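# Clamp the blue wire with the meter, then rehang it

## Task

Close the clamp meter's jaws fully around the blue wire so the wire sits completely inside them, and keep them fully shut on it continuously for several seconds. Then remove the meter from the wire. Closing the jaws around any wire other than the blue one fails the task. Next, return the meter to its hook at the same place and in the same orientation as at the start, with the jaws fully closed around the hook. The meter must stay there on its own, without the robot holding it. Finally, release it and move the hand away.

## Robot and tools

ROBOT. One six-joint arm carrying a right-handed five-finger hand. The hand has six motors: little, ring, middle, index, thumb_bend and thumb_turn. The 'hand point' is fixed to the palm, 0.05 m in front of it, where the index pad meets the thumb tip in a pinch. Its axes: +z runs along the straightened fingers, +y points out of the palm, +x runs across the palm toward the little finger. Straight fingers reach 0.06-0.07 m past the point along +z. Across the palm the hand spans 0.08 m on the little-finger side, and on the thumb side 0.02 m when the thumb is turned in front of the palm, otherwise up to 0.09 m. A wrist bracket on the little-finger side sits 0.03 m beyond the point along +y and 0.11 m across the palm, and can collide. A whole-hand wrap (thumb turned in first) fits objects 0.035-0.08 m wide.

FRAMES. Scene frame: origin on the table top below the arm base, +z up, +y to the left when facing along +x. Results report the hand point's position (m), orientation quaternion wxyz and velocities in this frame. Commanded motion, however, is given in the hand point's own axes.

execute_actions. Arguments: actions (a list holding zero or one item) and optional pictures (boolean). An empty list just returns the state. An action item is {"rows": [...], "steps": n}: 1-15 rows, n at most 15 (default 15), each step 1/30 s; one row per step, with the last row reused if rows run out. A wait item is {"steps": n} with n up to 300, counted from the previous result, so your reply time eats into it. Each row is 14 numbers, all in [-1, 1]: dx, dy, dz, rx, ry, rz, little, ring, middle, index, thumb_bend, thumb_turn, force_limit, speed.
- dx..rz are an offset, not a pose. They are measured from the hand point pose shown in the latest result, or from the robot's current pose if no result has shown it yet or for a later call in the same reply. They are expressed in the hand point's axes. Every row counts from that same base, not from the row before. Scale: 1.0 = 0.6 m for translation and 180 degrees for rotation. rx, ry, rz form a single rotation vector. Sending all zeros drives the arm back to the base pose; it is not a pause.
- The five finger and thumb numbers are absolute targets. +1 means open or straight. -1 means curled into the palm, thumb fully bent, or thumb turned across in front of the palm. A pinch is roughly index -0.22, thumb_bend -0.75, thumb_turn -0.57.
- force_limit maps linearly from about 0 N at -1 to 10 N at +1 at the fingertip (15 N for the thumb motors). It only stops closing motion.
- speed maps from nearly zero at -1 to full at +1; at full speed a full finger stroke takes 0.6 s. Use -0.9 or slower for a gentle grip.
A motor starts only when its target changes by 0.01 or more. It then locks at the target, at the force limit, or after stalling. Re-sending the same numbers keeps a grip. To loosen, send targets more open than hand_measured.

move. Arguments: target (one 14-number row, offsets from the same base as above), speed in m/s (0.002-0.5, default 0.25; rotation up to twice that in rad/s), and optional stop_force in N (9-40). It follows a straight path to the target lasting 0.5-10 s and does not avoid obstacles; the hand numbers are sent at the start. With stop_force, the path halts when the wrist sensor registers that much extra push along the motion, and the arm backs off two steps. Use it only with slow moves that do not rotate. Never use it when pulling away from a contact. The 'move:' line reports how it ended (done, contact, off_target, moving, held, fault), any limits hit, and the distance left to the target.

wait: seconds 0-10; the robot just continues with its last command. zoom_image: camera (cam_head_left 672x504, cam_head_right 672x504, cam_wrist 616x616) and region [x0, y0, x1, y1] in pixels, at most 504x504. show_instructions shows the meter's reference pages. finished_scene: the scene number; this is final.

RESULTS. Each result has the state line, Wrist force and Wrist torque in the hand point's axes (noisy, offset up to about 4 N, saturating near 50 N), and hand_measured, hand_stopped_by and hand_load_n (six values in motor order). A grip that is lost shows up as loads falling toward 0. 'pose unreachable' and HELD mark commands that were changed or blocked. 'Hand target' gives the pose the controller is currently driving to.

MOTION LIMITS. Commands are smoothed with about a 0.17 s lag. Each step is clipped to within 100 mm and 16 degrees of the measured pose, so long moves need follow-up commands. Check the pose in each result. Position takes priority over orientation.

AVOID. Torque faults (wrist joints 26.6 N m, others 142 N m, including the held weight) and any outside force of 150 N stop the arm for 10 s. The arm is stiff, so pressing even slightly past a firm contact can trigger a fault. Do not drop, slam or knock anything off the table. Do not clamp a wrong wire. Motor heat warns at 70 °C and locks the brakes at 85 °C, so avoid holding loads for long.

Each tool is called after "Call:" as a command line: name --argument value for each argument, lists and objects as JSON in quotes; but a table of rows of numbers goes row by row, as --pt "numbers of a row", without its own name.

Reference images:

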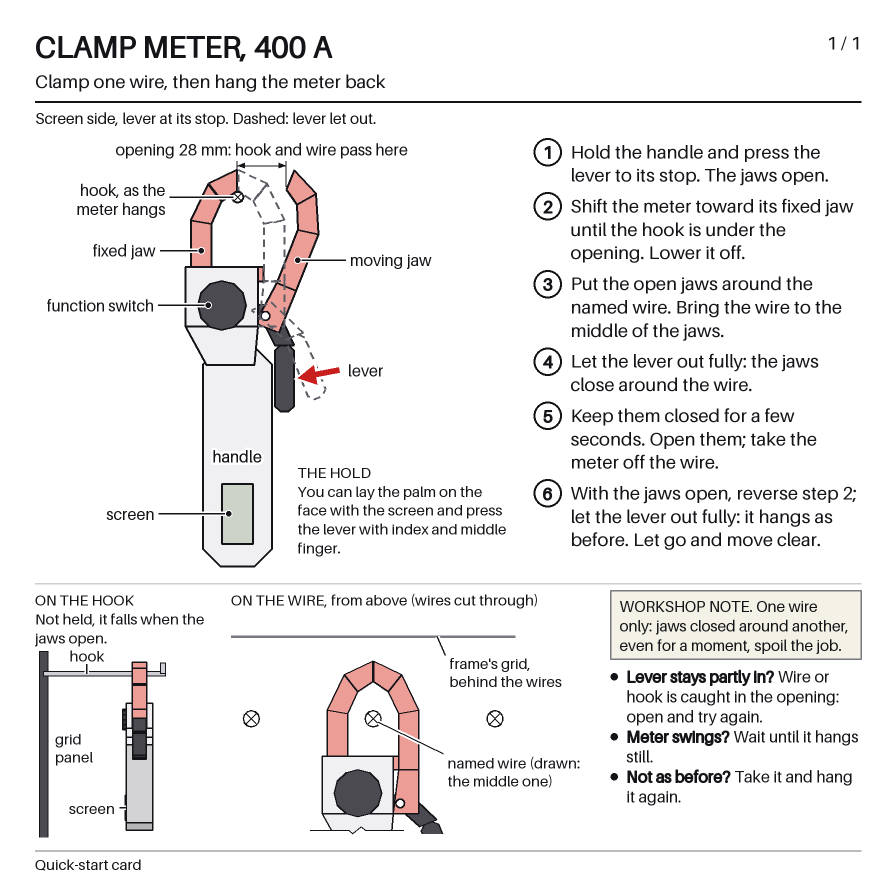

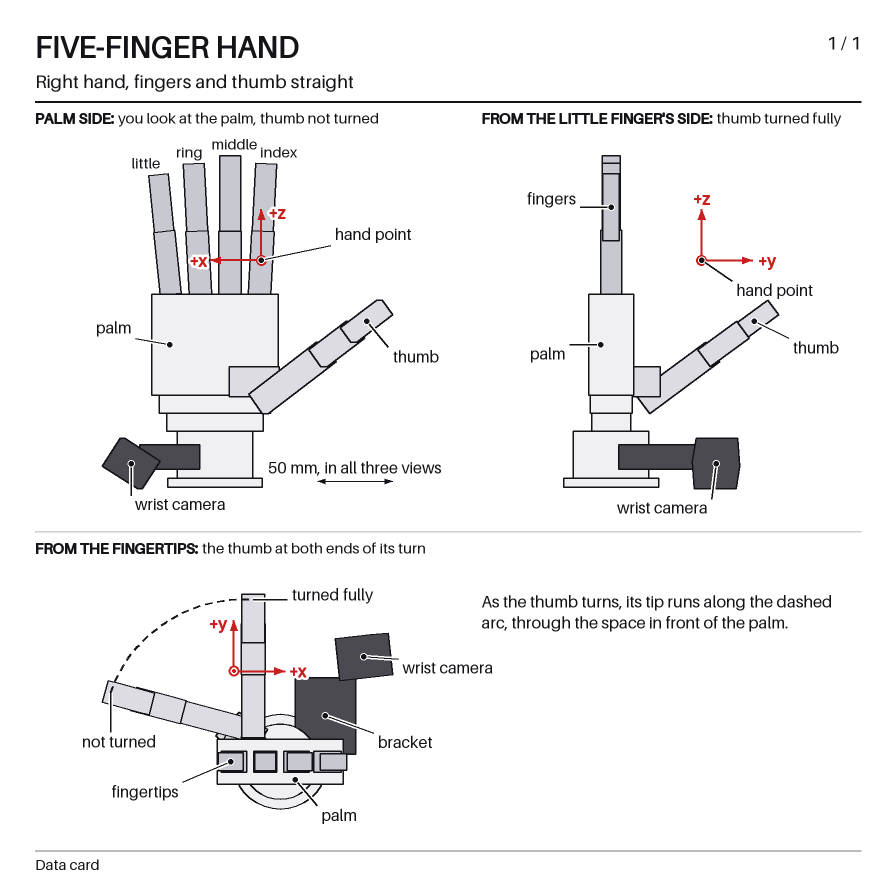

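## Session

I'll start by looking at the current state.

Call:
execute_actions --actions '[]'

Scene clock: 0.00 s of 8700.00 s.
end_effector_position=(+0.3323, -0.2600, +0.1180) hand_measured=(+1.000, +1.000, +1.000, +1.000, +1.000, +1.000) hand_load_n=(+0.0, +0.0, +0.0, +0.0, +0.0, +0.0) hand_stopped_by=(target, target, target, target, target, target) hand_force_limit=0.00 hand_speed=-0.80 end_effector_quat_wxyz=(-0.041, +0.996, +0.081, +0.015) end_effector_velocity=(-0.000, +0.000, -0.000) end_effector_angular_velocity=(+0.000, +0.000, +0.000)
Joint positions: [-1.067 -0.559  1.834  0.712  0.589  0.213]
Joint velocities: [ 0.    -0.     0.001  0.     0.    -0.001]
Wrist force (N, on the end effector, along its own x y z axes, offset not removed): no reading
Wrist torque (N m, same axes, about the end effector's origin, offset not removed): no reading
Hand target: +0.332, -0.260, +0.118; -0.041, +0.996, +0.081, +0.015

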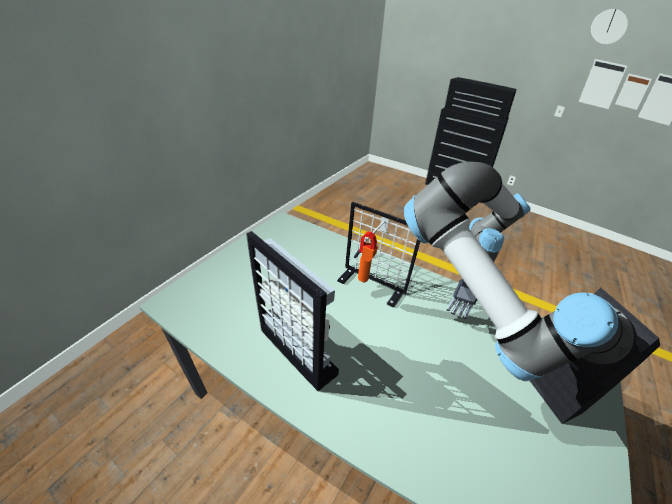

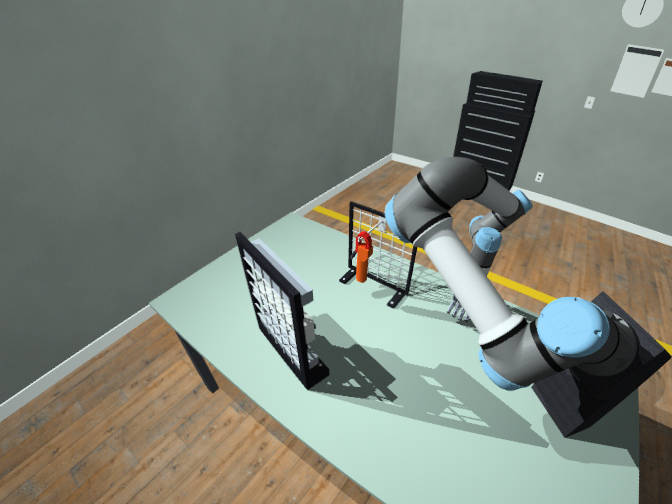

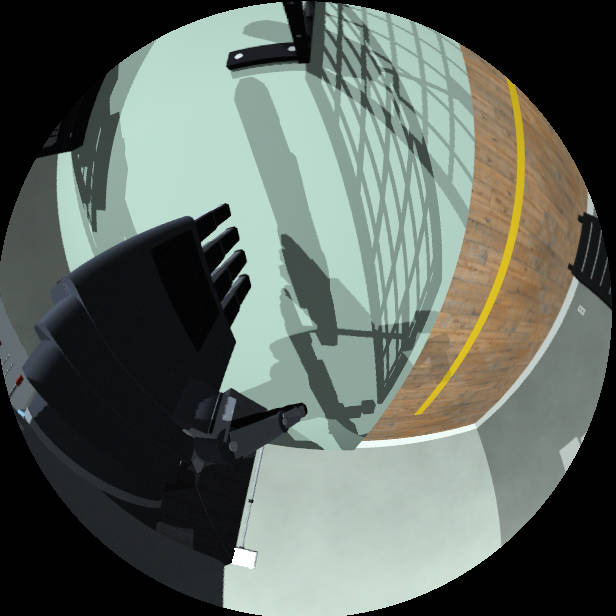

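Call:
zoom_image --camera "cam_head_left" --region '[320, 180, 440, 320]'

Call:
zoom_image --camera "cam_head_right" --region '[320, 180, 440, 320]'

Call:
zoom_image --camera "cam_head_left" --region '[230, 220, 370, 400]'

Call:
zoom_image --camera "cam_head_right" --region '[220, 220, 360, 400]'

Region (320, 180, 440, 320) of cam_head_left's 672x504 image, scaled by 3.600, with more detail than that image has; it fills the left 432 columns of this view, and the rest is white.

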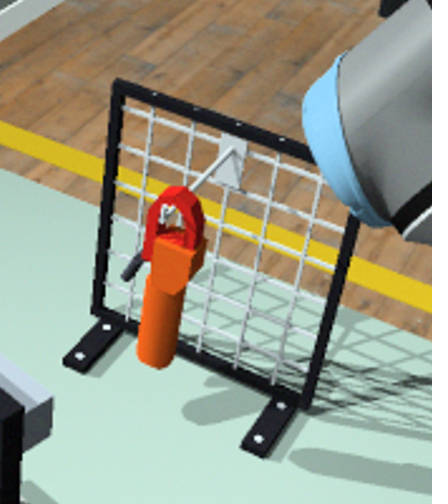

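Region (320, 180, 440, 320) of cam_head_right's 672x504 image, scaled by 3.600, with more detail than that image has; it fills the left 432 columns of this view, and the rest is white.

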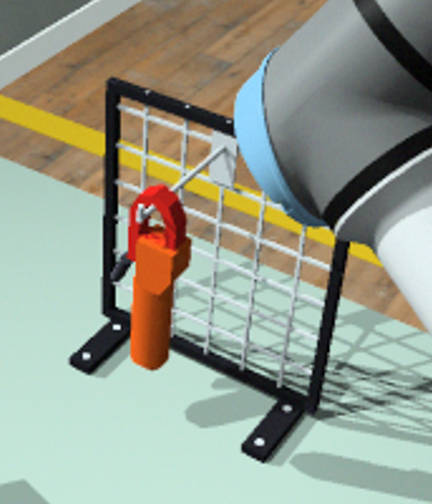

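Region (230, 220, 370, 400) of cam_head_left's 672x504 image, scaled by 2.800, with more detail than that image has.

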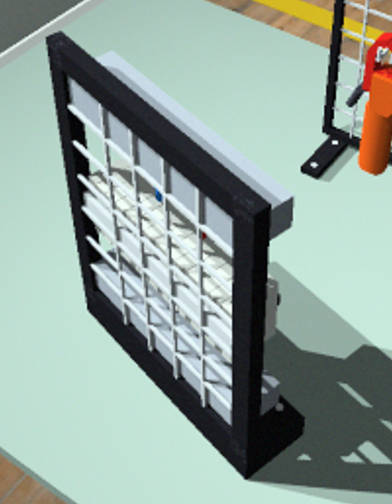

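Region (220, 220, 360, 400) of cam_head_right's 672x504 image, scaled by 2.800, with more detail than that image has.

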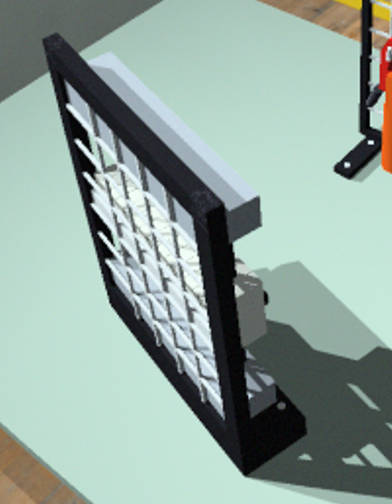

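Call:
move --target '[0.274,-0.418,-0.262,0.333,0.427,0.407,1,1,1,1,1,-1,0,0]' --speed 0.25

Scene clock: 64.53 s of 8700.00 s.
end_effector_position=(+0.4227, -0.0609, +0.2592) hand_measured=(+1.000, +1.000, +1.000, +1.000, +1.000, -1.000) hand_load_n=(+0.0, +0.0, +0.0, +0.0, +0.0, +0.0) hand_stopped_by=(target, target, target, target, target, target) hand_force_limit=0.00 hand_speed=0.00 end_effector_quat_wxyz=(-0.430, +0.696, -0.394, +0.420) end_effector_velocity=(+0.000, -0.000, +0.000) end_effector_angular_velocity=(-0.001, -0.000, +0.000)
Joint positions: [-1.352 -0.45   2.773  2.601  0.546 -1.548]
Joint velocities: [-0.    -0.    -0.    -0.    -0.    -0.001]
Wrist force (N, on the end effector, along its own x y z axes, offset not removed): [0.4 -1.1 1.2]
Wrist torque (N m, same axes, about the end effector's origin, offset not removed): [-0.19 -0.07 0.09]
Hand target: +0.423, -0.061, +0.259; -0.430, +0.696, -0.394, +0.420
Off the commanded pose: 0.078 m, 28 deg; orientation clipped at the last step of the last action.
After step 90, 56.97 s passed at rest.
move: held; limits=paced,held; held on 32 of 137 steps, including the last
pose unreachable: on one or more control steps of this call an arm could not follow its commanded pose, so it was not sent that pose on those steps. On the call's last step it was still not sent that pose. It may still have moved: this result reports where it is.
cause: the commanded pose would bring two parts of the arm too close to each other (joints 1 (shoulder pan) to 3 (elbow) lie between them).
camera_calibration (this result's frames):
cam_wrist: T_world_to_cam=[[-0.203024, -0.221659, -0.953755, 0.318708], [-0.785339, 0.618624, 0.0234015, 0.358686], [0.584828, 0.753772, -0.299673, 0.00437386], [0, 0, 0, 1]] pos_world=[0.343838, -0.154544, 0.296886]

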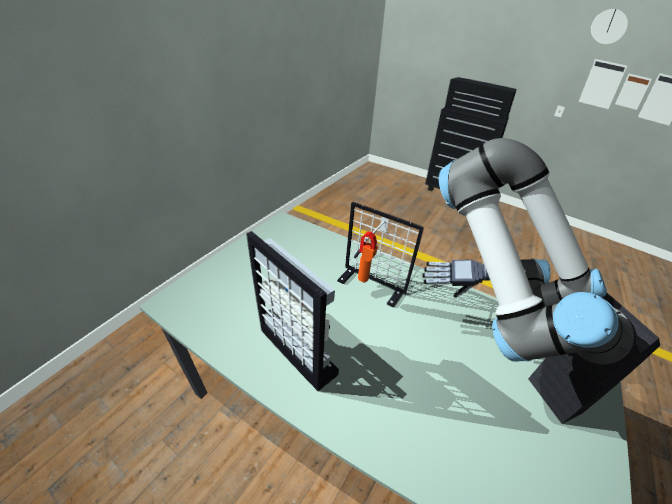

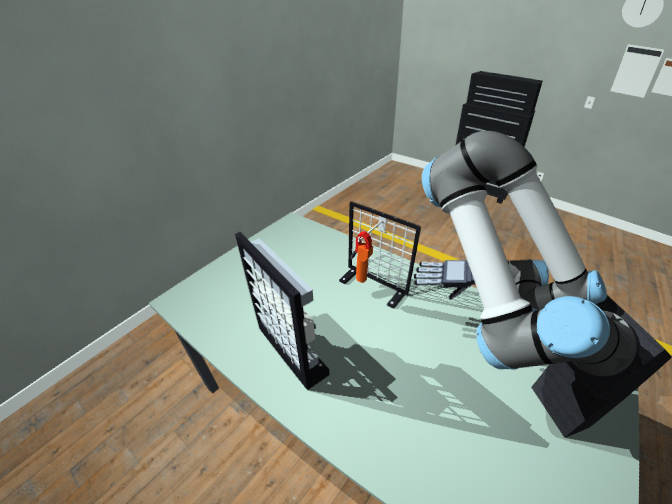

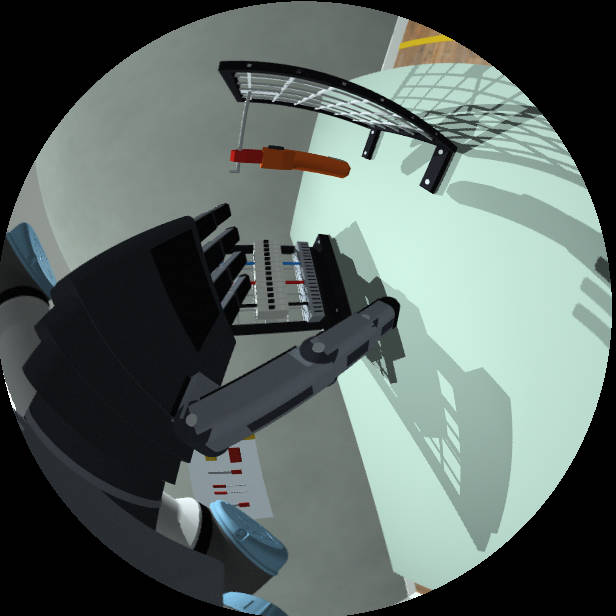

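Call:
zoom_image --camera "cam_wrist" --region '[200, 210, 360, 350]'

Call:
zoom_image --camera "cam_wrist" --region '[200, 50, 480, 200]'

Region (200, 210, 360, 350) of cam_wrist's 616x616 image, scaled by 3.150, with more detail than that image has; it fills the top 441 rows of this view, and the rest is white.

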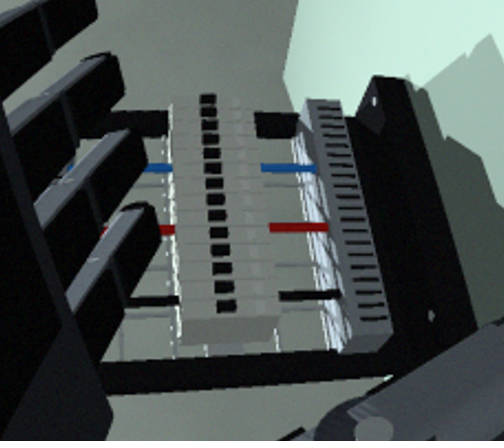

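Region (200, 50, 480, 200) of cam_wrist's 616x616 image, scaled by 1.800, with more detail than that image has; it fills the top 270 rows of this view, and the rest is white.

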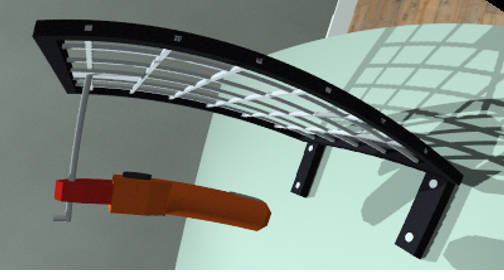

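Call:
move --target '[0.0903,-0.0262,0.2822,0.1452,0.0184,0.5872,1,1,1,1,1,-1,0,0]' --speed 0.25

Scene clock: 147.47 s of 8700.00 s.
end_effector_position=(+0.5994, -0.0607, +0.2392) hand_measured=(+1.000, +1.000, +1.000, +1.000, +1.000, -1.000) hand_load_n=(+0.0, +0.0, +0.0, +0.0, +0.0, +0.0) hand_stopped_by=(target, target, target, target, target, target) hand_force_limit=0.00 hand_speed=0.00 end_effector_quat_wxyz=(+0.707, +0.000, +0.708, -0.000) end_effector_velocity=(+0.000, +0.000, +0.000) end_effector_angular_velocity=(+0.011, +0.001, -0.007)
Joint positions: [-0.601 -0.877  2.3    4.27   1.38  -0.629]
Joint velocities: [ 0.004 -0.004  0.001  0.01   0.006  0.008]
Wrist force (N, on the end effector, along its own x y z axes, offset not removed): [0.2 -1.7 -0.9]
Wrist torque (N m, same axes, about the end effector's origin, offset not removed): [-0.14 0.08 -0.03]
Hand target: +0.599, -0.061, +0.239; +0.707, +0.001, +0.708, -0.000
Off the commanded pose: 0.001 m, 0 deg.
After step 90, 71.23 s passed at rest.
move: done; limits=paced
camera_calibration (this result's frames):
cam_wrist: T_world_to_cam=[[0.0199555, 0.994686, 0.101004, 0.0234452], [-0.564773, -0.0721471, 0.822086, 0.132569], [0.825005, -0.0734495, 0.560332, -0.504937], [0, 0, 0, 1]] pos_world=[0.490979, -0.0508435, 0.171581]

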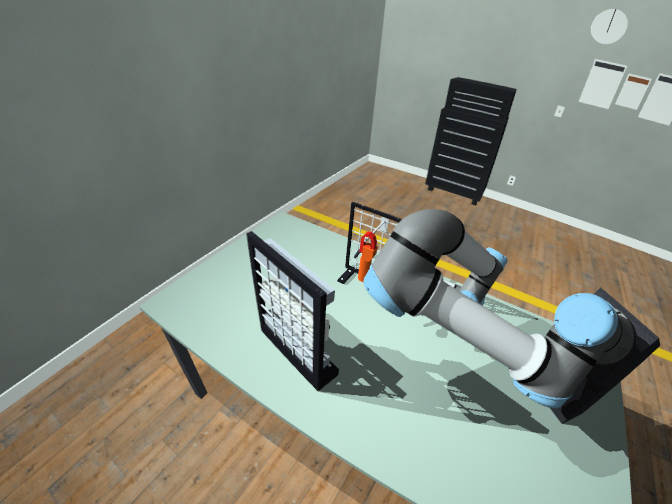

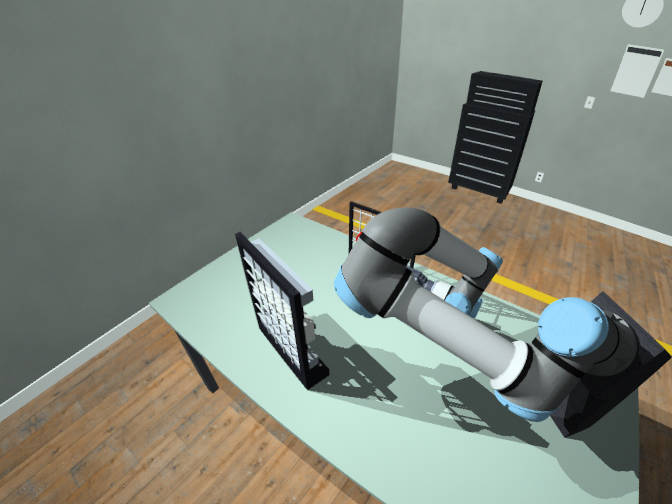

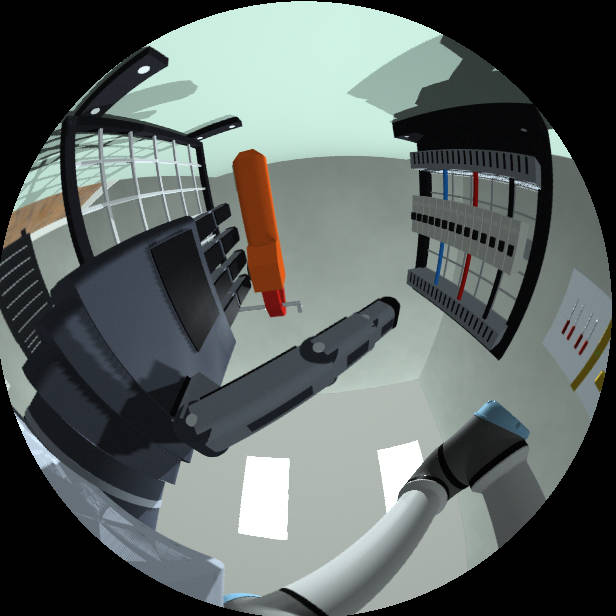

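Call:
zoom_image --camera "cam_wrist" --region '[200, 130, 340, 330]'

Call:
zoom_image --camera "cam_wrist" --region '[390, 120, 560, 360]'

Region (200, 130, 340, 330) of cam_wrist's 616x616 image, scaled by 2.520, with more detail than that image has; it fills the left 353 columns of this view, and the rest is white.

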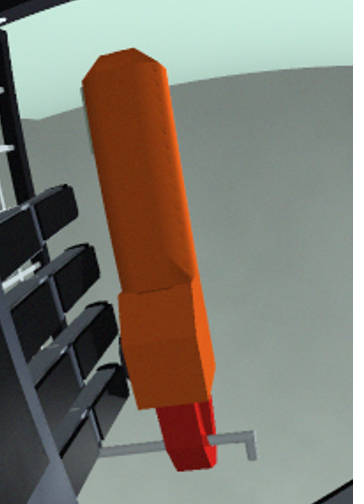

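Region (390, 120, 560, 360) of cam_wrist's 616x616 image, scaled by 2.100, with more detail than that image has; it fills the left 357 columns of this view, and the rest is white.

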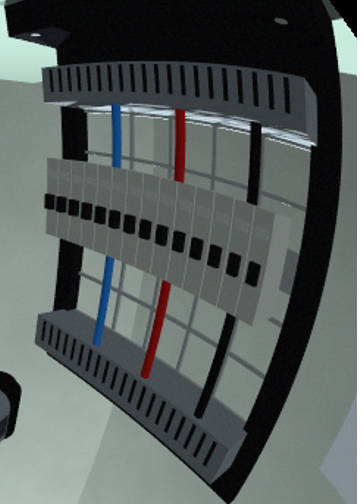

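Call:
move --target '[0.012,-0.0738,0.051,0,0,0,1,1,1,1,1,-1,0,0]' --speed 0.15

Scene clock: 180.17 s of 8700.00 s.
end_effector_position=(+0.6298, -0.1048, +0.2320) hand_measured=(+1.000, +1.000, +1.000, +1.000, +1.000, -1.000) hand_load_n=(+0.0, +0.0, +0.0, +0.0, +0.0, +0.0) hand_stopped_by=(target, target, target, target, target, target) hand_force_limit=0.00 hand_speed=0.00 end_effector_quat_wxyz=(+0.707, +0.000, +0.708, -0.000) end_effector_velocity=(+0.001, -0.002, -0.001) end_effector_angular_velocity=(-0.001, +0.001, -0.001)
Joint positions: [-0.633 -0.809  2.17   4.33   1.353 -0.61 ]
Joint velocities: [-0.     0.003 -0.006  0.004 -0.    -0.001]
Wrist force (N, on the end effector, along its own x y z axes, offset not removed): [0.4 -0.3 -0.4]
Wrist torque (N m, same axes, about the end effector's origin, offset not removed): [0.09 0.09 0.06]
Hand target: +0.630, -0.105, +0.232; +0.707, +0.000, +0.708, -0.000
Off the commanded pose: 0.000 m, 0 deg.
After step 90, 28.70 s passed at rest.
move: done
camera_calibration (this result's frames):
cam_wrist: T_world_to_cam=[[0.0199497, 0.994679, 0.101076, 0.0673373], [-0.564816, -0.0722058, 0.822052, 0.152556], [0.824976, -0.0734889, 0.56037, -0.529213], [0, 0, 0, 1]] pos_world=[0.52141, -0.0948548, 0.16434]

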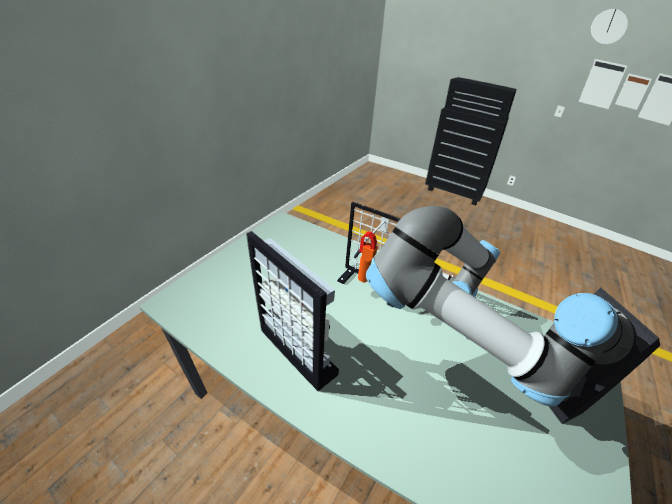

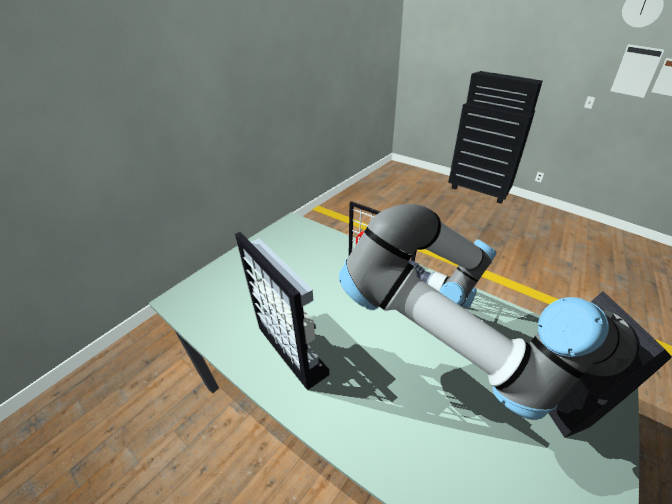

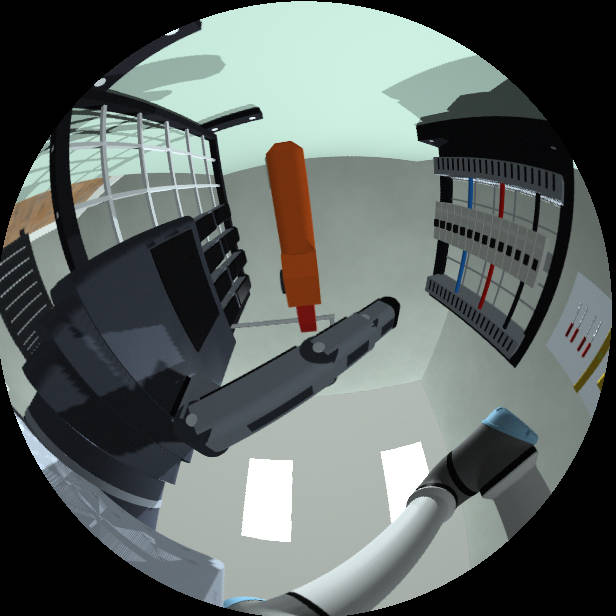

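Call:
zoom_image --camera "cam_wrist" --region '[200, 120, 380, 350]'

Region (200, 120, 380, 350) of cam_wrist's 616x616 image, scaled by 2.191, with more detail than that image has; it fills the left 394 columns of this view, and the rest is white.

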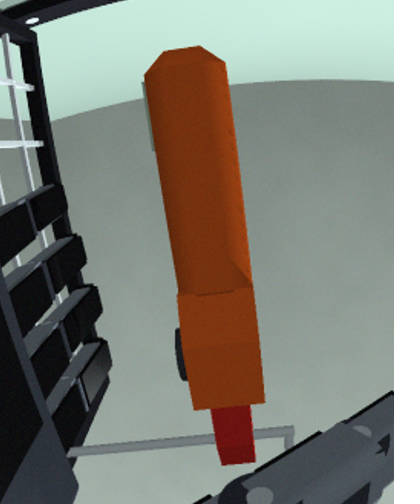

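Call:
move --target '[0,0,0.2253,0,0,0,1,1,1,1,1,-1,0,0]' --speed 0.08

Scene clock: 194.50 s of 8700.00 s.
end_effector_position=(+0.7647, -0.1047, +0.2316) hand_measured=(+1.000, +1.000, +1.000, +1.000, +1.000, -1.000) hand_load_n=(+0.0, +0.0, +0.0, +0.0, +0.0, -0.5) hand_stopped_by=(target, target, target, target, target, target) hand_force_limit=0.00 hand_speed=0.00 end_effector_quat_wxyz=(+0.707, +0.000, +0.708, -0.000) end_effector_velocity=(+0.003, -0.000, -0.000) end_effector_angular_velocity=(-0.000, -0.000, -0.000)
Joint positions: [-0.579 -0.867  1.849  4.715  1.398 -0.641]
Joint velocities: [ 0.001  0.001 -0.008  0.007  0.001 -0.001]
Wrist force (N, on the end effector, along its own x y z axes, offset not removed): [-0.1 -2.1 0.5]
Wrist torque (N m, same axes, about the end effector's origin, offset not removed): [-0.32 0.07 -0.07]
Hand target: +0.765, -0.105, +0.232; +0.707, +0.000, +0.708, -0.000
Off the commanded pose: 0.000 m, 0 deg.
After step 90, 9.13 s passed at rest.
move: done
camera_calibration (this result's frames):
cam_wrist: T_world_to_cam=[[0.0199163, 0.994691, 0.100964, 0.0646931], [-0.564748, -0.0721384, 0.822105, 0.228945], [0.825023, -0.0733926, 0.560313, -0.640297], [0, 0, 0, 1]] pos_world=[0.656267, -0.094827, 0.164018]

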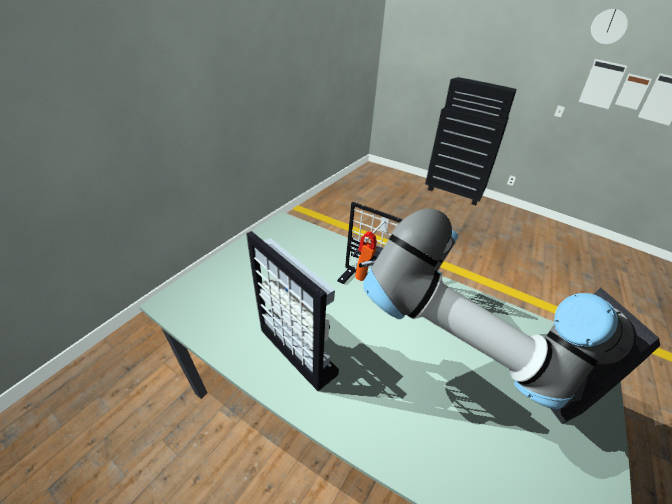

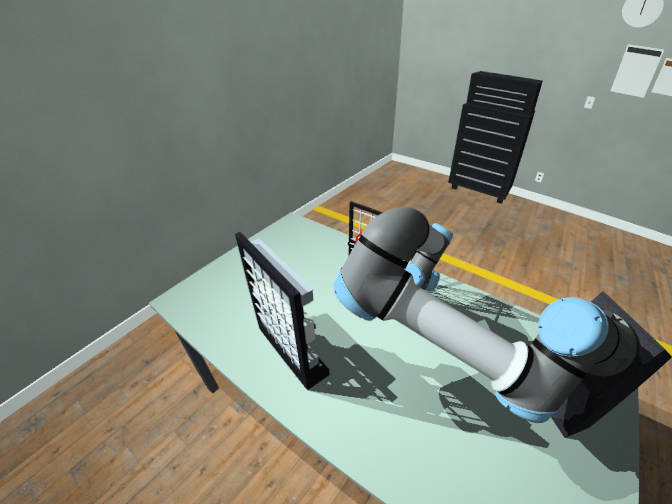

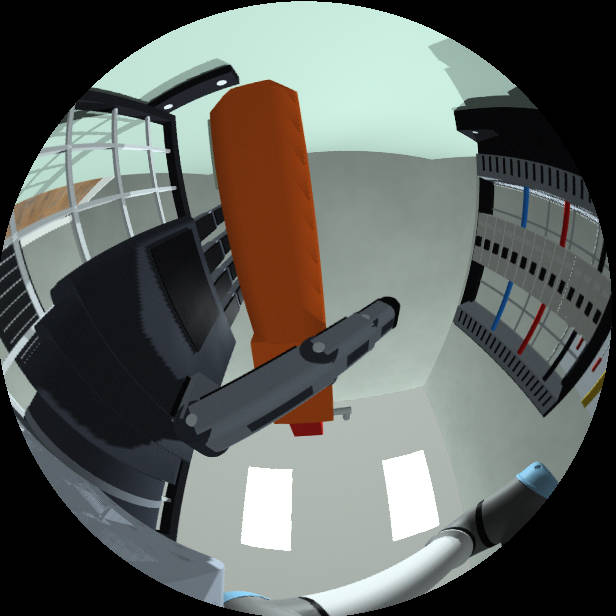

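Call:
zoom_image --camera "cam_head_left" --region '[330, 210, 410, 300]'

Call:
zoom_image --camera "cam_wrist" --region '[160, 60, 420, 460]'

Region (330, 210, 410, 300) of cam_head_left's 672x504 image, scaled by 5.600, with more detail than that image has.

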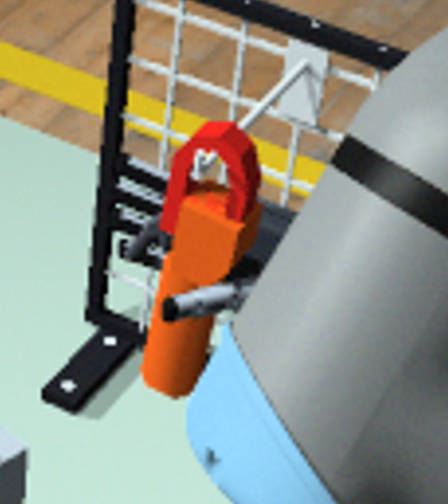

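Region (160, 60, 420, 460) of cam_wrist's 616x616 image, scaled by 1.260, with more detail than that image has; it fills the left 328 columns of this view, and the rest is white.

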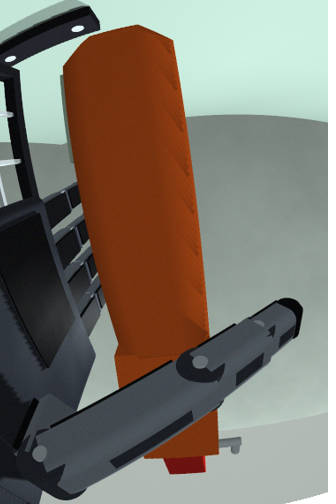

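Call:
move --target '[-0.009,0.0212,0.0338,0,0,0,1,1,1,1,1,-1,0,0]' --speed 0.03

Scene clock: 231.80 s of 8700.00 s.
end_effector_position=(+0.7847, -0.0922, +0.2369) hand_measured=(+1.000, +1.000, +1.000, +1.000, +1.000, -1.000) hand_load_n=(+0.0, +0.0, +0.0, +0.0, +0.0, -1.0) hand_stopped_by=(target, target, target, target, target, target) hand_force_limit=0.00 hand_speed=0.00 end_effector_quat_wxyz=(+0.707, +0.000, +0.708, -0.000) end_effector_velocity=(+0.002, +0.002, +0.001) end_effector_angular_velocity=(+0.000, -0.000, +0.001)
Joint positions: [-0.567 -0.896  1.816  4.777  1.408 -0.648]
Joint velocities: [ 0.001 -0.003 -0.004  0.006  0.001 -0.   ]
Wrist force (N, on the end effector, along its own x y z axes, offset not removed): [3.2 -2.0 -1.3]
Wrist torque (N m, same axes, about the end effector's origin, offset not removed): [-0.28 -0.40 0.04]
Hand target: +0.785, -0.092, +0.237; +0.707, +0.000, +0.708, -0.000
Off the commanded pose: 0.000 m, 0 deg.
After step 90, 33.13 s passed at rest.
move: done
camera_calibration (this result's frames):
cam_wrist: T_world_to_cam=[[0.0198944, 0.994693, 0.100943, 0.051285], [-0.564738, -0.0721344, 0.822112, 0.236797], [0.825031, -0.0733619, 0.560306, -0.658857], [0, 0, 0, 1]] pos_world=[0.676285, -0.0822666, 0.16931]

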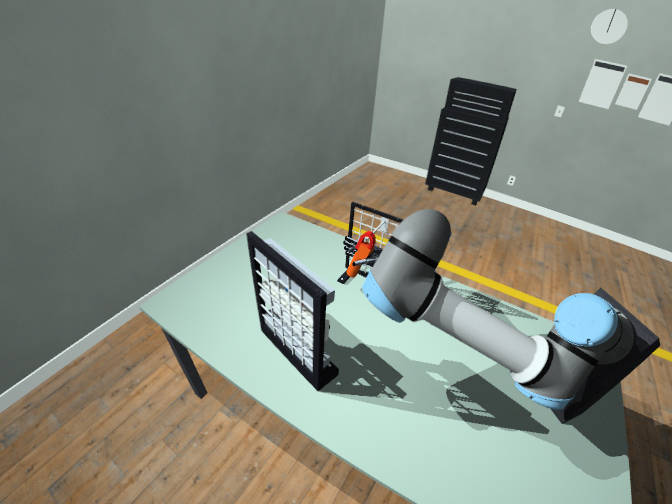

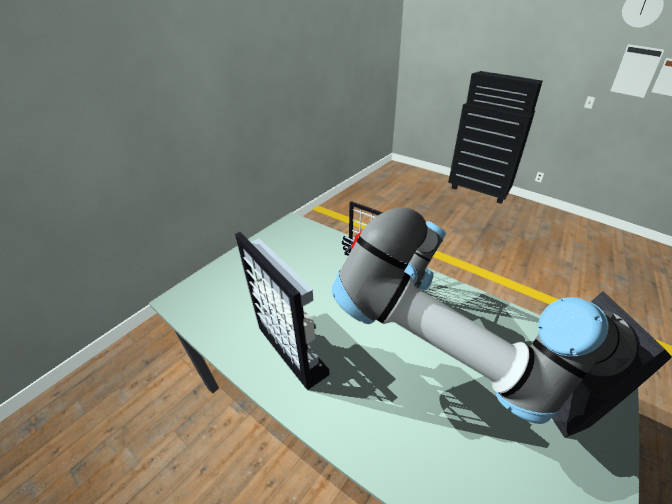

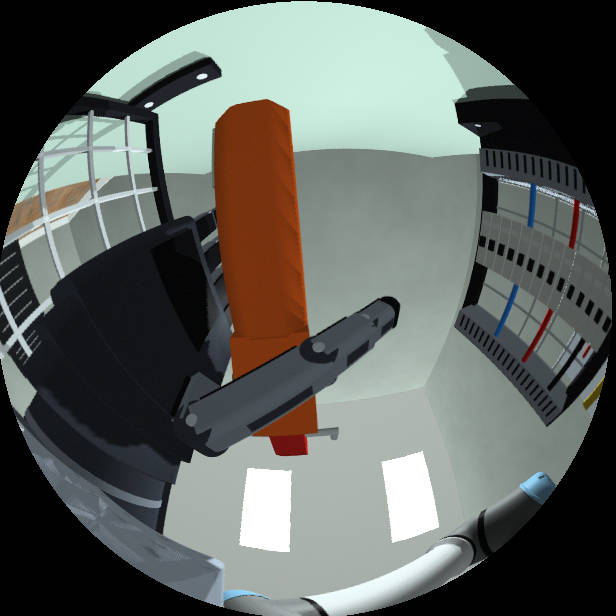

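Call:
zoom_image --camera "cam_head_left" --region '[325, 210, 405, 300]'

Region (325, 210, 405, 300) of cam_head_left's 672x504 image, scaled by 5.600, with more detail than that image has.

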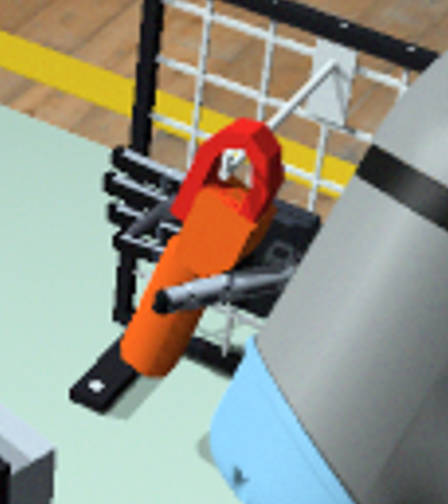

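Call:
move --target '[0.005,0,-0.038,0,0,0,1,1,1,1,1,-1,0,0]' --speed 0.03

Scene clock: 264.43 s of 8700.00 s.
end_effector_position=(+0.7622, -0.0922, +0.2340) hand_measured=(+1.000, +1.000, +1.000, +1.000, +1.000, -1.000) hand_load_n=(+0.0, +0.0, +0.0, +0.0, +0.0, +0.0) hand_stopped_by=(target, target, target, target, target, target) hand_force_limit=0.00 hand_speed=0.00 end_effector_quat_wxyz=(+0.707, +0.000, +0.708, -0.000) end_effector_velocity=(-0.003, +0.000, -0.000) end_effector_angular_velocity=(+0.001, -0.000, +0.000)
Joint positions: [-0.569 -0.894  1.873  4.718  1.406 -0.646]
Joint velocities: [-0.     0.     0.006 -0.007 -0.     0.001]
Wrist force (N, on the end effector, along its own x y z axes, offset not removed): [0.9 -0.5 -0.2]
Wrist torque (N m, same axes, about the end effector's origin, offset not removed): [-0.05 -0.05 0.06]
Hand target: +0.762, -0.092, +0.234; +0.707, +0.000, +0.708, -0.000
Off the commanded pose: 0.000 m, 0 deg.
After step 90, 28.50 s passed at rest.
move: done
camera_calibration (this result's frames):
cam_wrist: T_world_to_cam=[[0.0199112, 0.994692, 0.100949, 0.0520123], [-0.564735, -0.0721295, 0.822114, 0.226482], [0.825032, -0.0733785, 0.560301, -0.638672], [0, 0, 0, 1]] pos_world=[0.653792, -0.0822649, 0.166404]

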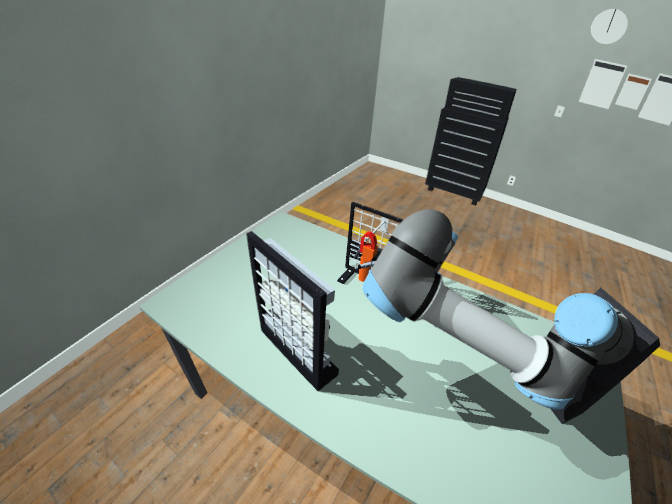

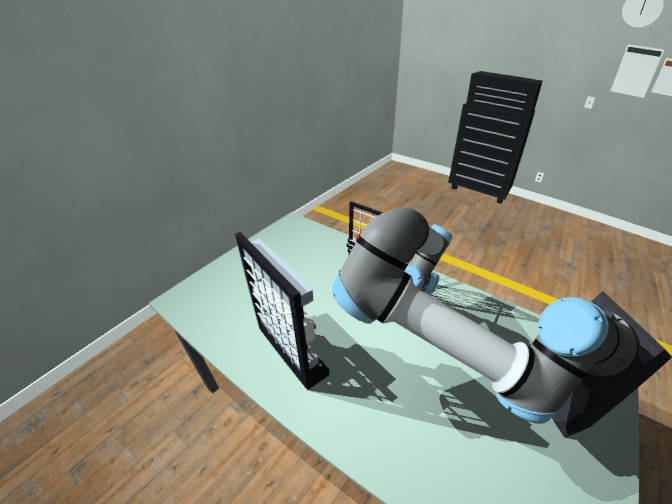

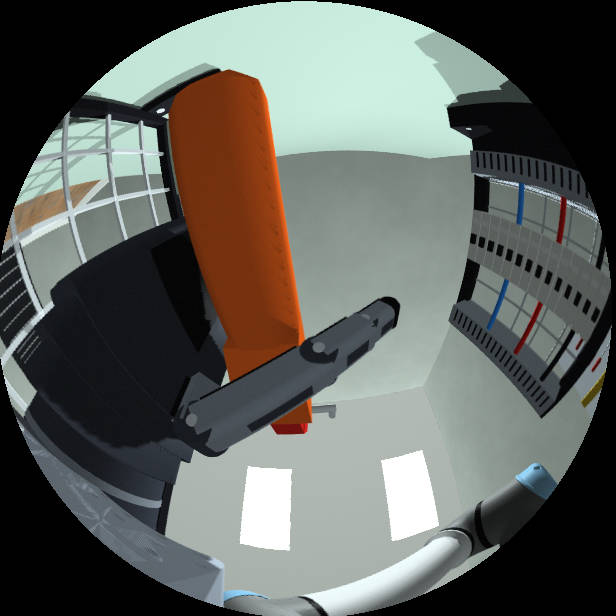

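Call:
move --target '[0,0.0075,0.004,0,0,0,1,1,1,1,1,-1,0,0]' --speed 0.02

Call:
zoom_image --camera "cam_head_left" --region '[325, 210, 405, 300]'

Scene clock: 271.07 s of 8700.00 s.
end_effector_position=(+0.7644, -0.0880, +0.2340) hand_measured=(+1.000, +1.000, +1.000, +1.000, +1.000, -1.000) hand_load_n=(+0.0, +0.0, +0.0, +0.0, +0.0, +0.0) hand_stopped_by=(target, target, target, target, target, target) hand_force_limit=0.00 hand_speed=0.00 end_effector_quat_wxyz=(+0.707, +0.000, +0.708, -0.000) end_effector_velocity=(+0.002, +0.003, +0.000) end_effector_angular_velocity=(-0.000, -0.000, +0.001)
Joint positions: [-0.564 -0.901  1.872  4.727  1.41  -0.649]
Joint velocities: [ 0.003 -0.004 -0.002  0.005  0.002 -0.002]
Wrist force (N, on the end effector, along its own x y z axes, offset not removed): [1.7 -1.5 -0.3]
Wrist torque (N m, same axes, about the end effector's origin, offset not removed): [-0.10 -0.12 0.05]
Hand target: +0.765, -0.088, +0.234; +0.707, +0.000, +0.708, -0.000
Off the commanded pose: 0.000 m, 0 deg.
After step 100, 2.60 s passed at rest.
move: done
camera_calibration (this result's frames):
cam_wrist: T_world_to_cam=[[0.0199194, 0.994694, 0.10093, 0.0477875], [-0.564735, -0.0721092, 0.822116, 0.228038], [0.825032, -0.0733745, 0.560302, -0.640195], [0, 0, 0, 1]] pos_world=[0.656011, -0.0780643, 0.166406]

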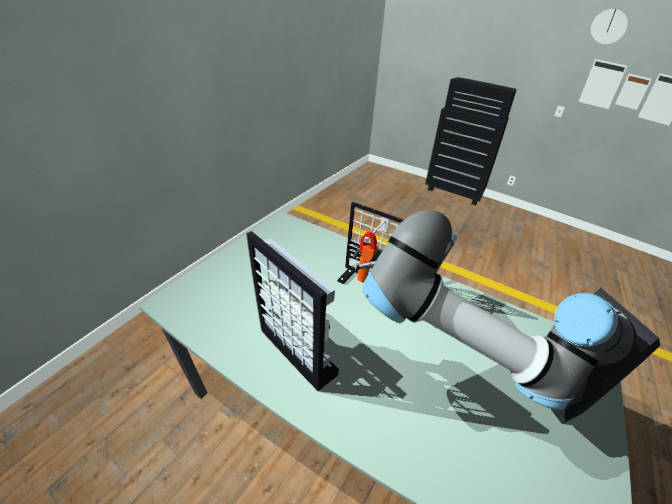

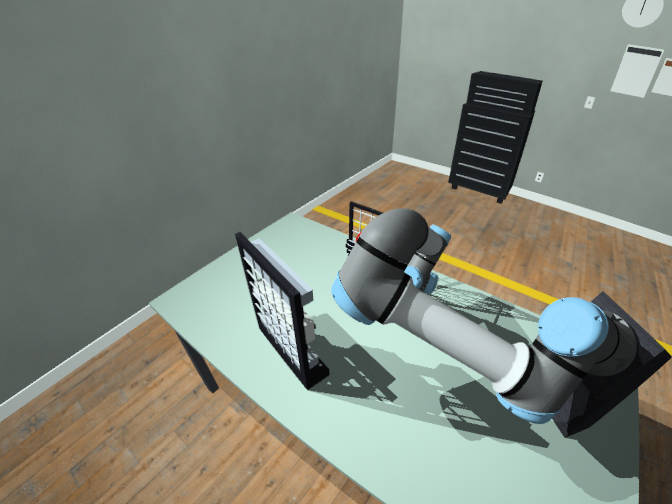

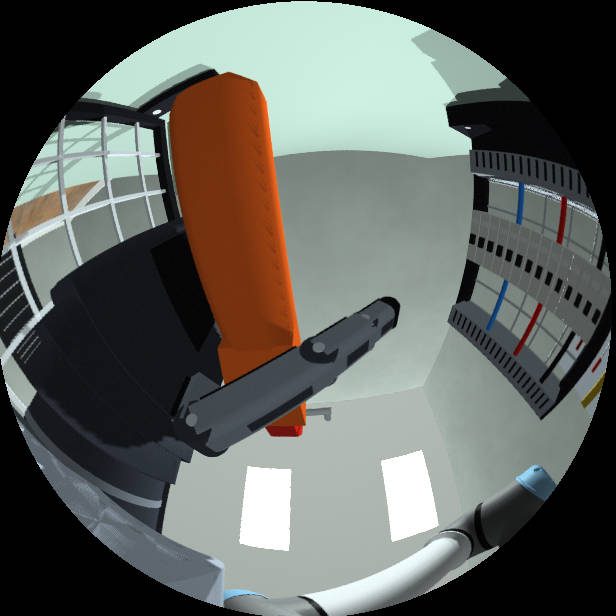

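Region (325, 210, 405, 300) of cam_head_left's 672x504 image, scaled by 5.600, with more detail than that image has.

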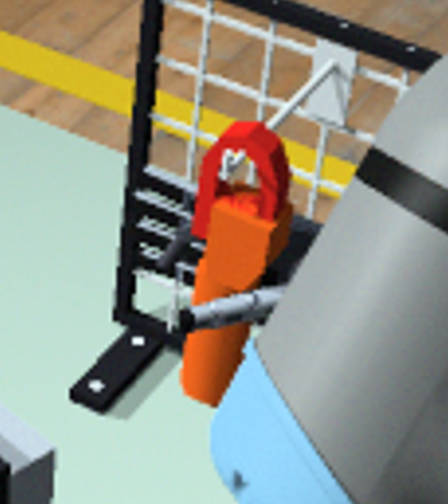

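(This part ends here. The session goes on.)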